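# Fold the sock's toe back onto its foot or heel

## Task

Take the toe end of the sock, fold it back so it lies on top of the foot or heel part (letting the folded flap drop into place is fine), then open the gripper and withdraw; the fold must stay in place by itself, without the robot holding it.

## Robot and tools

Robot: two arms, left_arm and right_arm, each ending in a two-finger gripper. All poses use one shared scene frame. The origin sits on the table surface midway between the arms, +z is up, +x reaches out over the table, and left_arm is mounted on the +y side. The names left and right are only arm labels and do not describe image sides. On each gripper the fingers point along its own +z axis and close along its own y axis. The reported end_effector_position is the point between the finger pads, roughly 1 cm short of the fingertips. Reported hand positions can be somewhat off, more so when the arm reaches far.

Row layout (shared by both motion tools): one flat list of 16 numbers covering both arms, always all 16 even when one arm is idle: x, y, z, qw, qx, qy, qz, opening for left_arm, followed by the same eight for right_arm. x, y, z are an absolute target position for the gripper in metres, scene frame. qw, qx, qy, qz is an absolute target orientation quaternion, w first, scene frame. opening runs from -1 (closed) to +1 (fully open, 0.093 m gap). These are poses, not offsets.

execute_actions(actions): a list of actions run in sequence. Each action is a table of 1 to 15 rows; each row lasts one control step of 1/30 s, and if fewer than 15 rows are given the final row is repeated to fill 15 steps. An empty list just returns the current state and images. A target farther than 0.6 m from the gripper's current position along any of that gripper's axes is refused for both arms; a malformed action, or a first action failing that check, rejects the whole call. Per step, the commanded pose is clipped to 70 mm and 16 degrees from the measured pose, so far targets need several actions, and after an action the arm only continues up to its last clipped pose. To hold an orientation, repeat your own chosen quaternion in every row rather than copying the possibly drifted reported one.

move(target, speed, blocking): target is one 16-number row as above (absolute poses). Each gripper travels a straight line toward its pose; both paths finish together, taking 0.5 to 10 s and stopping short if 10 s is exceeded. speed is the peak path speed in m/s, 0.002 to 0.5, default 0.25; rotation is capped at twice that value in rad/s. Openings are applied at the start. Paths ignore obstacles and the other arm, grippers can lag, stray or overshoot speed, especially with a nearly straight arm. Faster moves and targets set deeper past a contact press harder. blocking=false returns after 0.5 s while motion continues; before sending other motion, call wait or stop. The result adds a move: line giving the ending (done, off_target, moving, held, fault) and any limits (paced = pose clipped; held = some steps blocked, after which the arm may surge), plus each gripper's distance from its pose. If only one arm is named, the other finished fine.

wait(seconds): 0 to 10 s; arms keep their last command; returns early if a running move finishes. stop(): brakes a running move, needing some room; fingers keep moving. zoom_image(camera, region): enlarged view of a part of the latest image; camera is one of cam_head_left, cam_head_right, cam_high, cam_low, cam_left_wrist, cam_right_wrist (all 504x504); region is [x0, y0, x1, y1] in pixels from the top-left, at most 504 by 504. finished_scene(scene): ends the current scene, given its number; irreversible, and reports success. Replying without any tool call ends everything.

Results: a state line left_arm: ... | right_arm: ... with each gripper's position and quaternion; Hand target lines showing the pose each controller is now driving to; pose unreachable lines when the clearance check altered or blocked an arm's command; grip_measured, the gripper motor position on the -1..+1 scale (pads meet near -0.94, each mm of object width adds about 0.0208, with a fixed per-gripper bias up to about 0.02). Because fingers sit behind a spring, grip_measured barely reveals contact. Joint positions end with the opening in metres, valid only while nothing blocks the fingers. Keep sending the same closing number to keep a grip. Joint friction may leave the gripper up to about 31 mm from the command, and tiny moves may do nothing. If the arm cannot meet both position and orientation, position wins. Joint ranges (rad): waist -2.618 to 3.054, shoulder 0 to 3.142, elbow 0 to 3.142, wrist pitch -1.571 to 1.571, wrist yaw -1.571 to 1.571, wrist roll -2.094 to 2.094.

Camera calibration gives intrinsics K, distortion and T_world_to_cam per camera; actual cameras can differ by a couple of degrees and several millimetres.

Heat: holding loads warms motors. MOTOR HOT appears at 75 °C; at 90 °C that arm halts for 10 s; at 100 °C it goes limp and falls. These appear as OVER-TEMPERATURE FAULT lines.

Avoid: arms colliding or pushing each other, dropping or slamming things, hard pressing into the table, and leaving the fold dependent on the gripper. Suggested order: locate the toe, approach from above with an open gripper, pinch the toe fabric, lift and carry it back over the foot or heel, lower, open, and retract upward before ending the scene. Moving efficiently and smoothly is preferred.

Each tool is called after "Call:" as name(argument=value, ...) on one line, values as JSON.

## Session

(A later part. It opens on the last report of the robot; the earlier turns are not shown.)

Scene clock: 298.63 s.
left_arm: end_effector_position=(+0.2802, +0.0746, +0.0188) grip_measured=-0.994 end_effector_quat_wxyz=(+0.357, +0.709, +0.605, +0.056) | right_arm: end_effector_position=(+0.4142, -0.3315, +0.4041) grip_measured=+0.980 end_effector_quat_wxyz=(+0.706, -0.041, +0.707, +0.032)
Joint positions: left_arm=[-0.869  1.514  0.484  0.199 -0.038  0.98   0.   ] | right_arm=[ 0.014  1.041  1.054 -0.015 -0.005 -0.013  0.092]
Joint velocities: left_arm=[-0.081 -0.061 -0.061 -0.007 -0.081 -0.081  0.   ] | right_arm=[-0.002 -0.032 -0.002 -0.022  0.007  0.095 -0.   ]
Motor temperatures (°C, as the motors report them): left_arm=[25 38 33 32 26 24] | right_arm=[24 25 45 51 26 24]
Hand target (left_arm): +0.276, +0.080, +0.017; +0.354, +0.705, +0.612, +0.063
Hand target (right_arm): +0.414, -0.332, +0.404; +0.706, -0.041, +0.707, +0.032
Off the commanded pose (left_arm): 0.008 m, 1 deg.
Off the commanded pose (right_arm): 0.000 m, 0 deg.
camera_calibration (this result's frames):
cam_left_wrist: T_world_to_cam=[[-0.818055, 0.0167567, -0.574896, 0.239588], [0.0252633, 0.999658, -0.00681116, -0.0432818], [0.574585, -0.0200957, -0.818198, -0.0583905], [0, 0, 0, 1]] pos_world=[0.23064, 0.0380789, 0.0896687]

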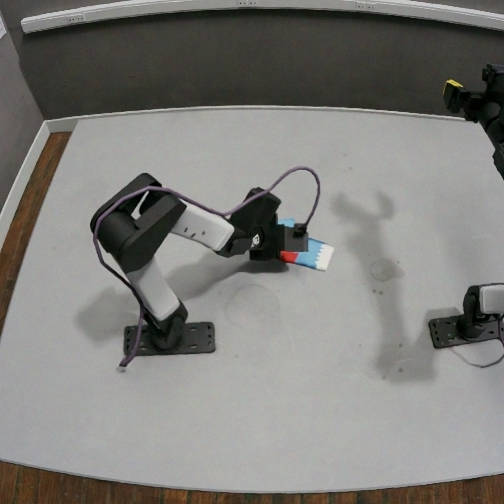

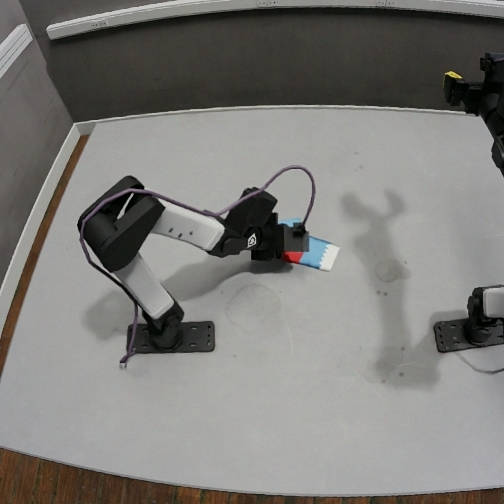

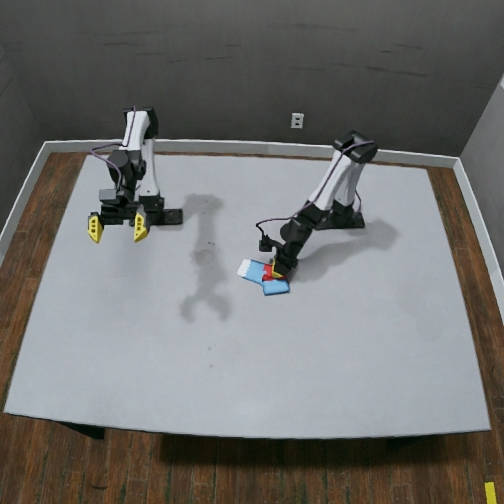

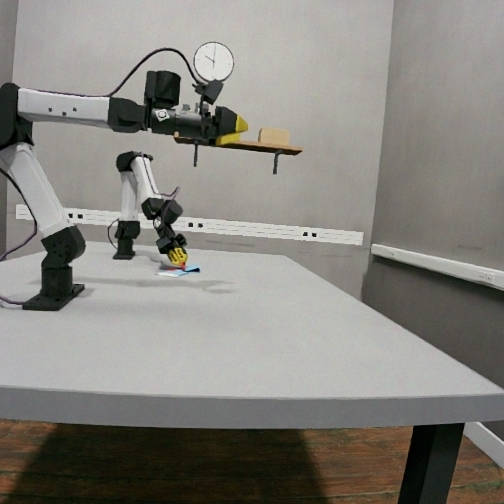

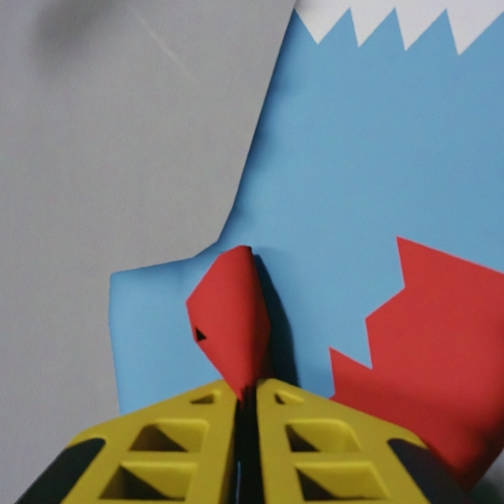

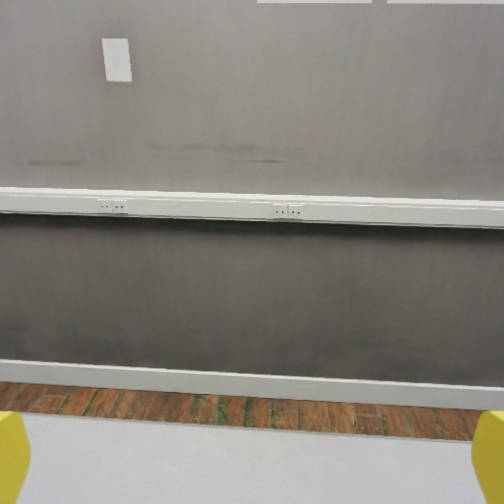

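Call:
zoom_image(camera="cam_low", region=[150, 230, 220, 285])

Call:
zoom_image(camera="cam_high", region=[225, 230, 325, 320])

Region (150, 230, 220, 285) of cam_low's 504x504 image, scaled by 7.200, with more detail than that image has; it fills the top 396 rows of this view, and the rest is white.

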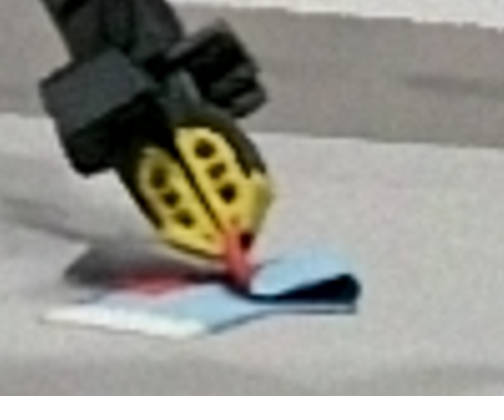

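Region (225, 230, 325, 320) of cam_high's 504x504 image, scaled by 5.040, with more detail than that image has; it fills the top 454 rows of this view, and the rest is white.

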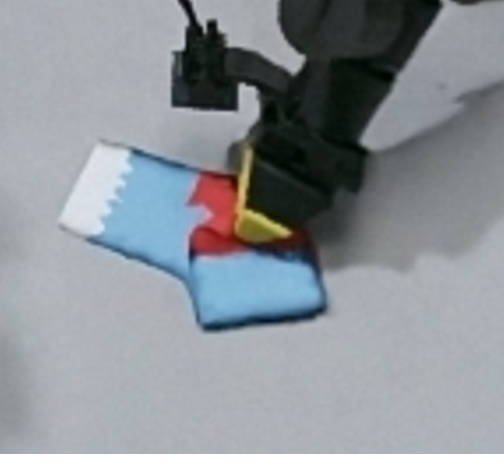

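Call:
execute_actions(actions=[[[0.275,0.08,0.018,0.354,0.704,0.612,0.062,-0.9,0.4142,-0.3315,0.4041,0.706,-0.041,0.707,0.032,1],[0.275,0.08,0.019,0.354,0.704,0.612,0.062,-0.84,0.4142,-0.3315,0.4041,0.706,-0.041,0.707,0.032,1],[0.275,0.08,0.020,0.354,0.704,0.612,0.062,-0.78,0.4142,-0.3315,0.4041,0.706,-0.041,0.707,0.032,1],[0.275,0.08,0.021,0.354,0.704,0.612,0.062,-0.72,0.4142,-0.3315,0.4041,0.706,-0.041,0.707,0.032,1],[0.275,0.08,0.022,0.354,0.704,0.612,0.062,-0.66,0.4142,-0.3315,0.4041,0.706,-0.041,0.707,0.032,1],[0.2745,0.08,0.023,0.354,0.704,0.612,0.062,-0.6,0.4142,-0.3315,0.4041,0.706,-0.041,0.707,0.032,1],[0.2735,0.08,0.024,0.354,0.704,0.612,0.062,-0.55,0.4142,-0.3315,0.4041,0.706,-0.041,0.707,0.032,1],[0.272,0.08,0.025,0.354,0.704,0.612,0.062,-0.55,0.4142,-0.3315,0.4041,0.706,-0.041,0.707,0.032,1],[0.27,0.08,0.026,0.354,0.704,0.612,0.062,-0.55,0.4142,-0.3315,0.4041,0.706,-0.041,0.707,0.032,1],[0.268,0.08,0.027,0.354,0.704,0.612,0.062,-0.55,0.4142,-0.3315,0.4041,0.706,-0.041,0.707,0.032,1],[0.266,0.08,0.028,0.354,0.704,0.612,0.062,-0.55,0.4142,-0.3315,0.4041,0.706,-0.041,0.707,0.032,1],[0.264,0.08,0.029,0.354,0.704,0.612,0.062,-0.55,0.4142,-0.3315,0.4041,0.706,-0.041,0.707,0.032,1],[0.2625,0.08,0.03,0.354,0.704,0.612,0.062,-0.55,0.4142,-0.3315,0.4041,0.706,-0.041,0.707,0.032,1],[0.261,0.08,0.031,0.354,0.704,0.612,0.062,-0.55,0.4142,-0.3315,0.4041,0.706,-0.041,0.707,0.032,1],[0.26,0.08,0.032,0.354,0.704,0.612,0.062,-0.55,0.4142,-0.3315,0.4041,0.706,-0.041,0.707,0.032,1]]])

Call:
zoom_image(camera="cam_low", region=[150, 230, 220, 285])

Call:
zoom_image(camera="cam_high", region=[225, 230, 325, 320])

Scene clock: 315.27 s.
left_arm: end_effector_position=(+0.2713, +0.0697, +0.0370) grip_measured=-0.553 end_effector_quat_wxyz=(+0.372, +0.704, +0.603, +0.057) | right_arm: end_effector_position=(+0.4142, -0.3315, +0.4041) grip_measured=+0.980 end_effector_quat_wxyz=(+0.706, -0.041, +0.707, +0.032)
Joint positions: left_arm=[-0.912  1.428  0.481  0.145 -0.068  0.946  0.019] | right_arm=[ 0.014  1.041  1.054 -0.015 -0.005 -0.013  0.092]
Joint velocities: left_arm=[-0.139 -0.252 -0.012 -0.139 -0.11  -0.095  0.   ] | right_arm=[-0.002  0.007  0.002  0.081  0.022 -0.037 -0.001]
Motor temperatures (°C, as the motors report them): left_arm=[25 36 33 33 26 24] | right_arm=[24 25 45 52 26 24]
Hand target (left_arm): +0.261, +0.079, +0.032; +0.355, +0.705, +0.611, +0.063
Hand target (right_arm): +0.414, -0.332, +0.404; +0.706, -0.041, +0.707, +0.032
Off the commanded pose (left_arm): 0.016 m, 2 deg.
Off the commanded pose (right_arm): 0.000 m, 0 deg.
camera_calibration (this result's frames):
cam_left_wrist: T_world_to_cam=[[-0.805725, 0.00156963, -0.592287, 0.241239], [0.0234025, 0.9993, -0.0291876, -0.0366604], [0.591827, -0.0373782, -0.805198, -0.0424031], [0, 0, 0, 1]] pos_world=[0.220325, 0.0346711, 0.10767]

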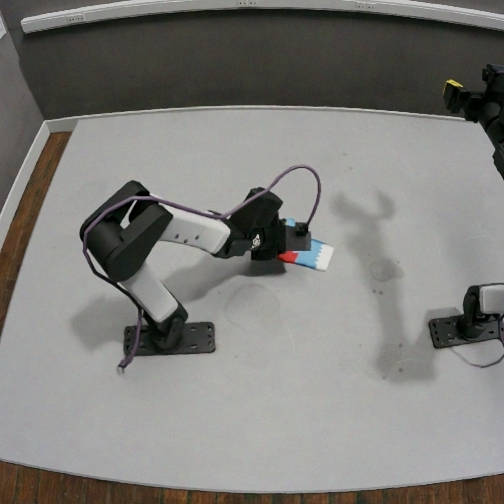

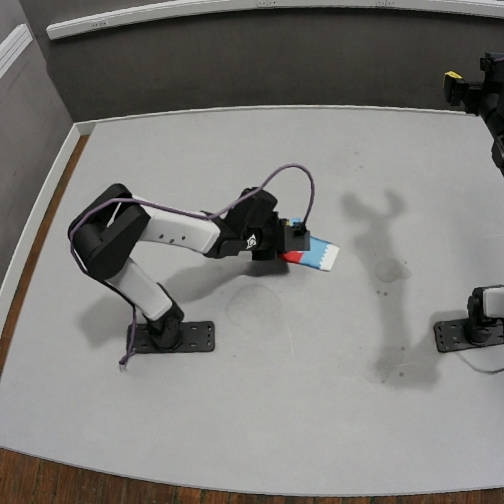

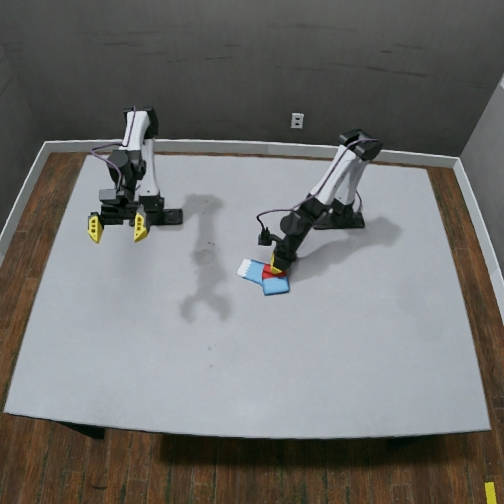

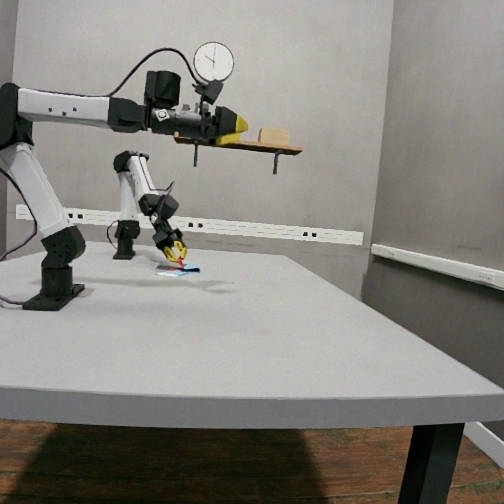

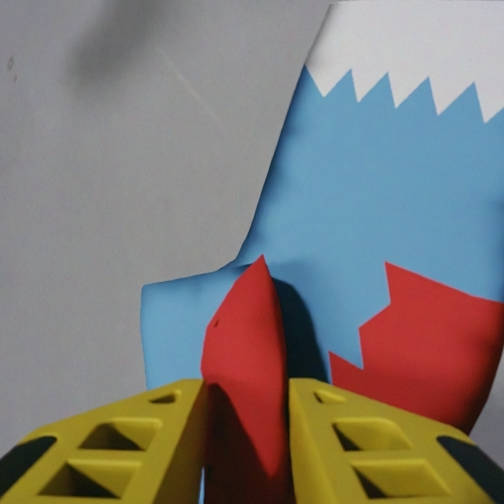

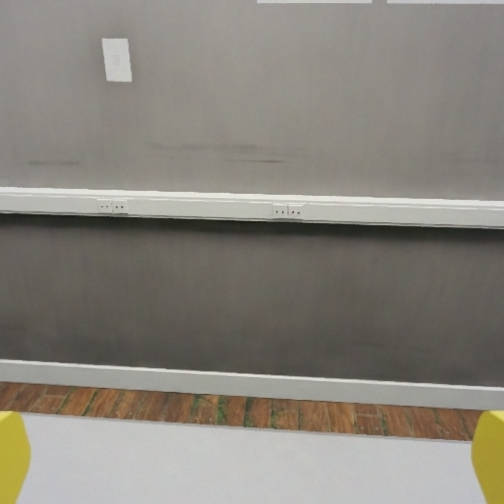

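Region (150, 230, 220, 285) of cam_low's 504x504 image, scaled by 7.200, with more detail than that image has; it fills the top 396 rows of this view, and the rest is white.

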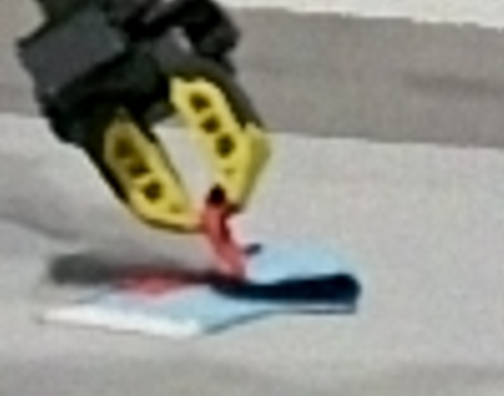

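Region (225, 230, 325, 320) of cam_high's 504x504 image, scaled by 5.040, with more detail than that image has; it fills the top 454 rows of this view, and the rest is white.

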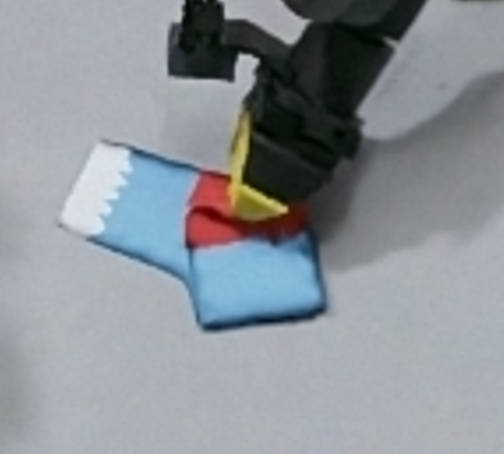

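Call:
execute_actions(actions=[[[0.258,0.08,0.033,0.354,0.704,0.612,0.062,-0.55,0.4142,-0.3315,0.4041,0.706,-0.041,0.707,0.032,1],[0.256,0.08,0.034,0.354,0.704,0.612,0.062,-0.55,0.4142,-0.3315,0.4041,0.706,-0.041,0.707,0.032,1],[0.2535,0.0805,0.035,0.354,0.704,0.612,0.062,-0.55,0.4142,-0.3315,0.4041,0.706,-0.041,0.707,0.032,1],[0.251,0.081,0.036,0.354,0.704,0.612,0.062,-0.55,0.4142,-0.3315,0.4041,0.706,-0.041,0.707,0.032,1],[0.248,0.082,0.037,0.354,0.704,0.612,0.062,-0.55,0.4142,-0.3315,0.4041,0.706,-0.041,0.707,0.032,1],[0.245,0.083,0.0385,0.354,0.704,0.612,0.062,-0.55,0.4142,-0.3315,0.4041,0.706,-0.041,0.707,0.032,1],[0.242,0.084,0.040,0.354,0.704,0.612,0.062,-0.55,0.4142,-0.3315,0.4041,0.706,-0.041,0.707,0.032,1],[0.239,0.085,0.042,0.354,0.704,0.612,0.062,-0.55,0.4142,-0.3315,0.4041,0.706,-0.041,0.707,0.032,1],[0.236,0.087,0.0445,0.354,0.704,0.612,0.062,-0.55,0.4142,-0.3315,0.4041,0.706,-0.041,0.707,0.032,1],[0.233,0.089,0.0475,0.354,0.704,0.612,0.062,-0.55,0.4142,-0.3315,0.4041,0.706,-0.041,0.707,0.032,1],[0.23,0.091,0.051,0.354,0.704,0.612,0.062,-0.55,0.4142,-0.3315,0.4041,0.706,-0.041,0.707,0.032,1],[0.2275,0.094,0.055,0.354,0.704,0.612,0.062,-0.55,0.4142,-0.3315,0.4041,0.706,-0.041,0.707,0.032,1],[0.225,0.097,0.0595,0.354,0.704,0.612,0.062,-0.55,0.4142,-0.3315,0.4041,0.706,-0.041,0.707,0.032,1],[0.223,0.10,0.064,0.354,0.704,0.612,0.062,-0.55,0.4142,-0.3315,0.4041,0.706,-0.041,0.707,0.032,1],[0.221,0.104,0.069,0.354,0.704,0.612,0.062,-0.55,0.4142,-0.3315,0.4041,0.706,-0.041,0.707,0.032,1]],[[0.22,0.108,0.074,0.354,0.704,0.612,0.062,-0.55,0.4142,-0.3315,0.4041,0.706,-0.041,0.707,0.032,1],[0.22,0.113,0.08,0.354,0.704,0.612,0.062,-0.55,0.4142,-0.3315,0.4041,0.706,-0.041,0.707,0.032,1],[0.22,0.118,0.086,0.354,0.704,0.612,0.062,-0.55,0.4142,-0.3315,0.4041,0.706,-0.041,0.707,0.032,1],[0.22,0.123,0.092,0.354,0.704,0.612,0.062,-0.55,0.4142,-0.3315,0.4041,0.706,-0.041,0.707,0.032,1],[0.22,0.128,0.098,0.354,0.704,0.612,0.062,-0.55,0.4142,-0.3315,0.4041,0.706,-0.041,0.707,0.032,1],[0.22,0.133,0.104,0.354,0.704,0.612,0.062,-0.55,0.4142,-0.3315,0.4041,0.706,-0.041,0.707,0.032,1],[0.22,0.138,0.11,0.354,0.704,0.612,0.062,-0.55,0.4142,-0.3315,0.4041,0.706,-0.041,0.707,0.032,1],[0.22,0.143,0.116,0.354,0.704,0.612,0.062,-0.55,0.4142,-0.3315,0.4041,0.706,-0.041,0.707,0.032,1],[0.22,0.148,0.122,0.354,0.704,0.612,0.062,-0.55,0.4142,-0.3315,0.4041,0.706,-0.041,0.707,0.032,1],[0.22,0.152,0.127,0.354,0.704,0.612,0.062,-0.55,0.4142,-0.3315,0.4041,0.706,-0.041,0.707,0.032,1],[0.22,0.156,0.132,0.354,0.704,0.612,0.062,-0.55,0.4142,-0.3315,0.4041,0.706,-0.041,0.707,0.032,1],[0.22,0.159,0.136,0.354,0.704,0.612,0.062,-0.55,0.4142,-0.3315,0.4041,0.706,-0.041,0.707,0.032,1],[0.22,0.161,0.139,0.354,0.704,0.612,0.062,-0.55,0.4142,-0.3315,0.4041,0.706,-0.041,0.707,0.032,1],[0.22,0.162,0.14,0.354,0.704,0.612,0.062,-0.55,0.4142,-0.3315,0.4041,0.706,-0.041,0.707,0.032,1]]])

Call:
zoom_image(camera="cam_low", region=[150, 230, 220, 285])

Call:
zoom_image(camera="cam_high", region=[225, 230, 325, 320])

Scene clock: 339.13 s.
left_arm: end_effector_position=(+0.2388, +0.1503, +0.1473) grip_measured=-0.553 end_effector_quat_wxyz=(+0.394, +0.672, +0.622, +0.081) | right_arm: end_effector_position=(+0.4142, -0.3315, +0.4041) grip_measured=+0.980 end_effector_quat_wxyz=(+0.706, -0.041, +0.707, +0.032)
Joint positions: left_arm=[-0.766  0.794  0.592 -0.541 -0.03   1.     0.019] | right_arm=[ 0.014  1.041  1.054 -0.015 -0.005 -0.013  0.092]
Joint velocities: left_arm=[ 0.32  -0.1    0.354 -0.637  0.286  0.227 -0.001] | right_arm=[-0.002  0.007 -0.007  0.007  0.037 -0.066 -0.001]
Motor temperatures (°C, as the motors report them): left_arm=[25 35 33 33 26 24] | right_arm=[24 25 46 53 26 24]
Hand target (left_arm): +0.222, +0.158, +0.140; +0.359, +0.700, +0.615, +0.061
Hand target (right_arm): +0.414, -0.332, +0.404; +0.706, -0.041, +0.707, +0.032
Off the commanded pose (left_arm): 0.023 m, 6 deg.
Off the commanded pose (right_arm): 0.000 m, 0 deg.
camera_calibration (this result's frames):
cam_left_wrist: T_world_to_cam=[[-0.771881, -0.0802863, -0.630677, 0.290113], [-0.0556571, 0.996719, -0.0587658, -0.0895981], [0.633326, -0.0102585, -0.773817, 0.0500781], [0, 0, 0, 1]] pos_world=[0.18723, 0.11311, 0.216454]

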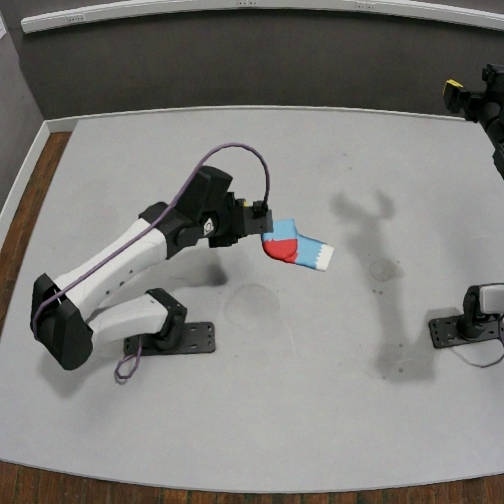

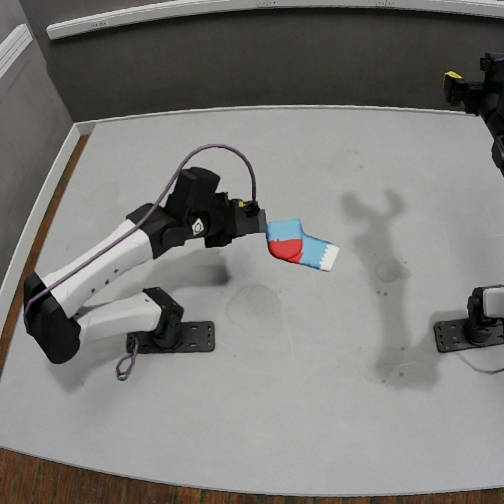

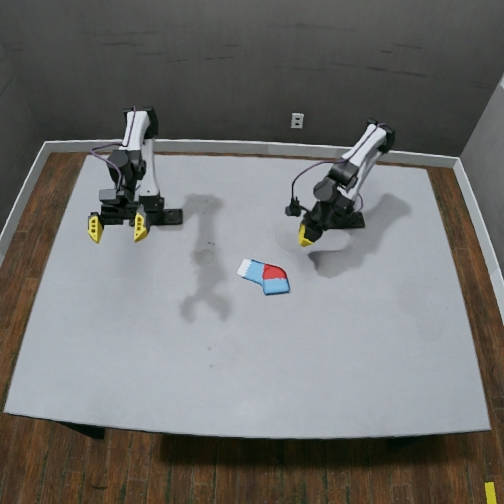

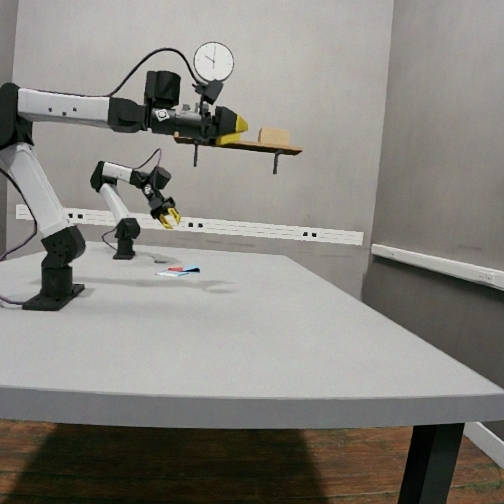

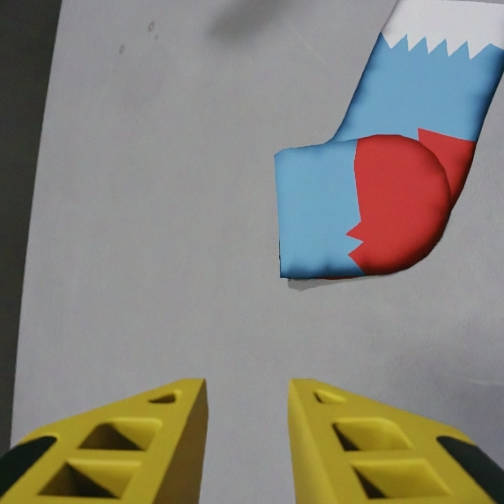

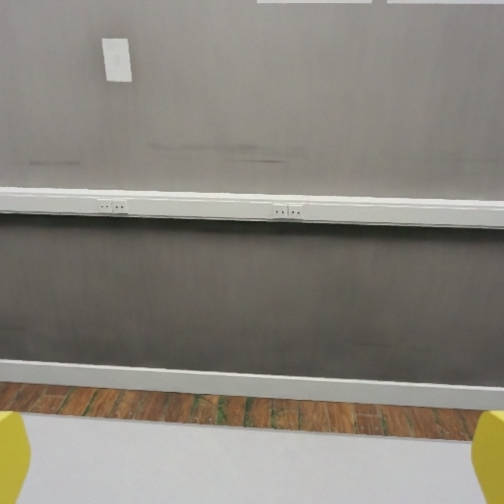

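Region (150, 230, 220, 285) of cam_low's 504x504 image, scaled by 7.200, with more detail than that image has; it fills the top 396 rows of this view, and the rest is white.

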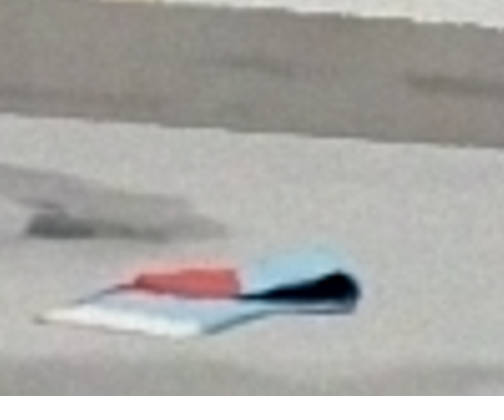

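Region (225, 230, 325, 320) of cam_high's 504x504 image, scaled by 5.040, with more detail than that image has; it fills the top 454 rows of this view, and the rest is white.

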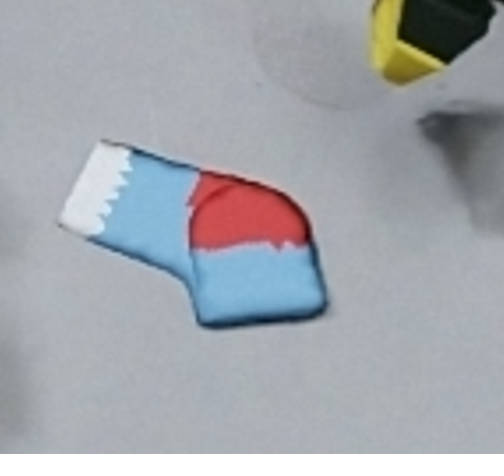

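Call:
move(target=[0.235, 0.185, 0.21, 0.38, 0.68, 0.62, 0.075, -0.55, 0.4142, -0.3315, 0.4041, 0.706, -0.041, 0.707, 0.032, 1.0], speed=0.25)

Call:
zoom_image(camera="cam_head_left", region=[240, 190, 350, 290])

Scene clock: 351.17 s.
left_arm: end_effector_position=(+0.2381, +0.1832, +0.2072) grip_measured=-0.553 end_effector_quat_wxyz=(+0.380, +0.679, +0.624, +0.075) | right_arm: end_effector_position=(+0.4142, -0.3315, +0.4041) grip_measured=+0.980 end_effector_quat_wxyz=(+0.706, -0.041, +0.707, +0.032)
Joint positions: left_arm=[-0.55   0.792  0.857 -0.85   0.134  1.155  0.019] | right_arm=[ 0.014  1.041  1.054 -0.015 -0.005 -0.013  0.092]
Joint velocities: left_arm=[ 0.002 -0.002 -0.007 -0.095 -0.007 -0.081 -0.001] | right_arm=[ 0.007 -0.007  0.002 -0.022  0.007 -0.022  0.001]
Motor temperatures (°C, as the motors report them): left_arm=[25 33 35 33 26 24] | right_arm=[24 25 46 53 26 24]
Hand target (left_arm): +0.236, +0.184, +0.210; +0.381, +0.681, +0.622, +0.072
Hand target (right_arm): +0.414, -0.332, +0.404; +0.706, -0.041, +0.707, +0.032
Off the commanded pose (left_arm): 0.005 m, 0 deg.
Off the commanded pose (right_arm): 0.000 m, 0 deg.
move: done
camera_calibration (this result's frames):
cam_left_wrist: T_world_to_cam=[[-0.790177, -0.0626761, -0.609666, 0.326739], [-0.0476645, 0.998029, -0.0408243, -0.124856], [0.611022, -0.00319901, -0.791607, 0.104847], [0, 0, 0, 1]] pos_world=[0.188166, 0.145424, 0.277102]

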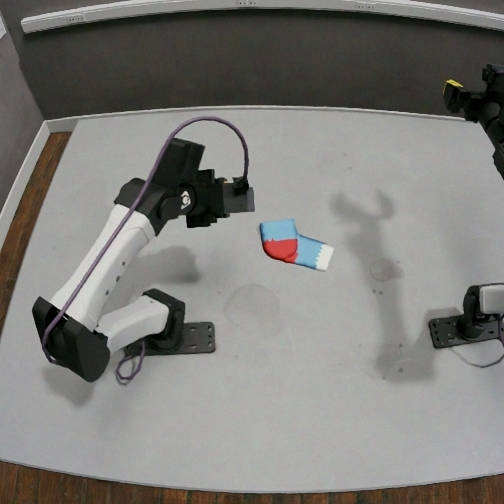

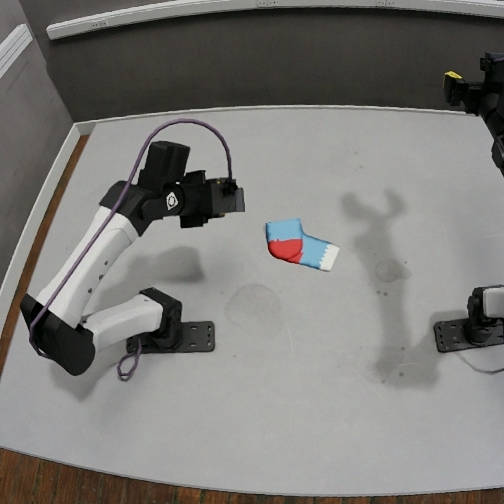

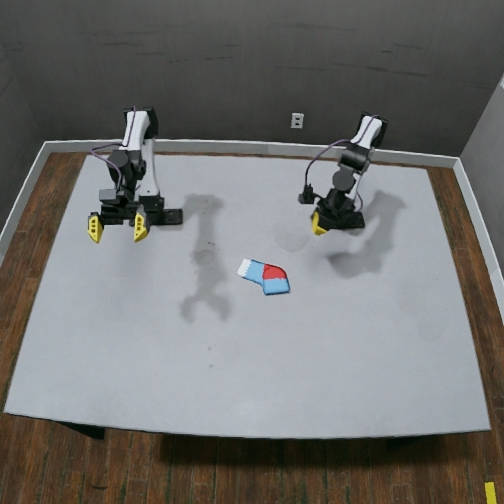

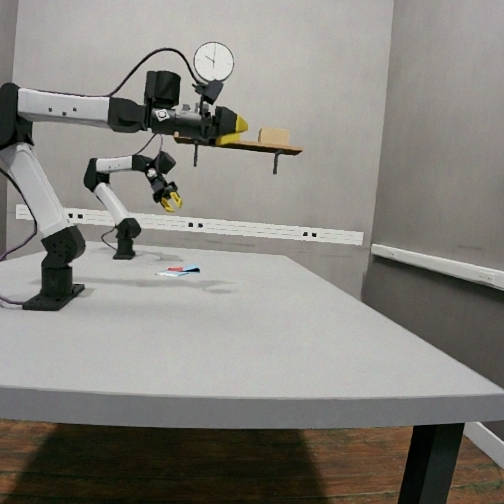

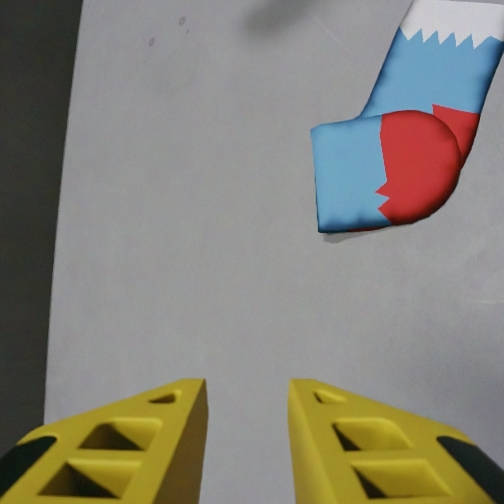

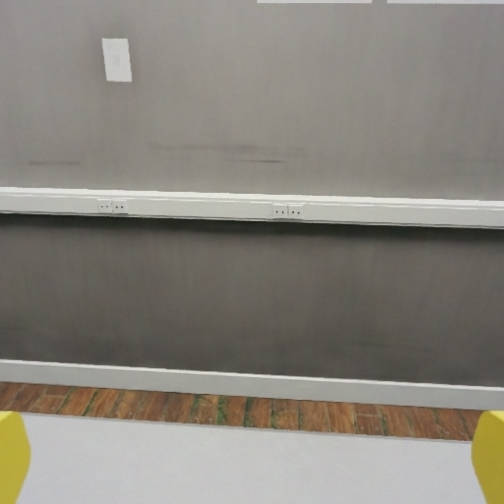

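Region (240, 190, 350, 290) of cam_head_left's 504x504 image, scaled by 4.582, with more detail than that image has; it fills the top 458 rows of this view, and the rest is white.

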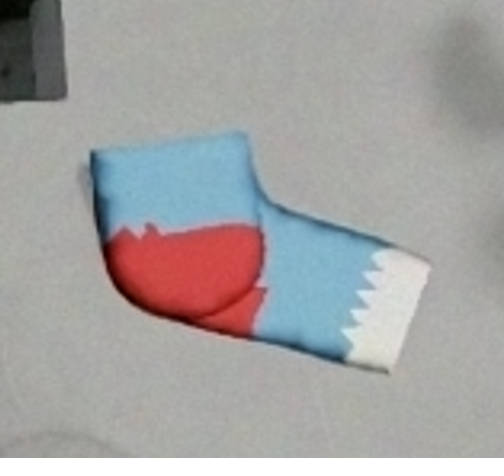

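The toe lies flat on the heel, the fold is stable, and the gripper is clear.

Call:
finished_scene(scene=1)

The scene is finished: the task was done.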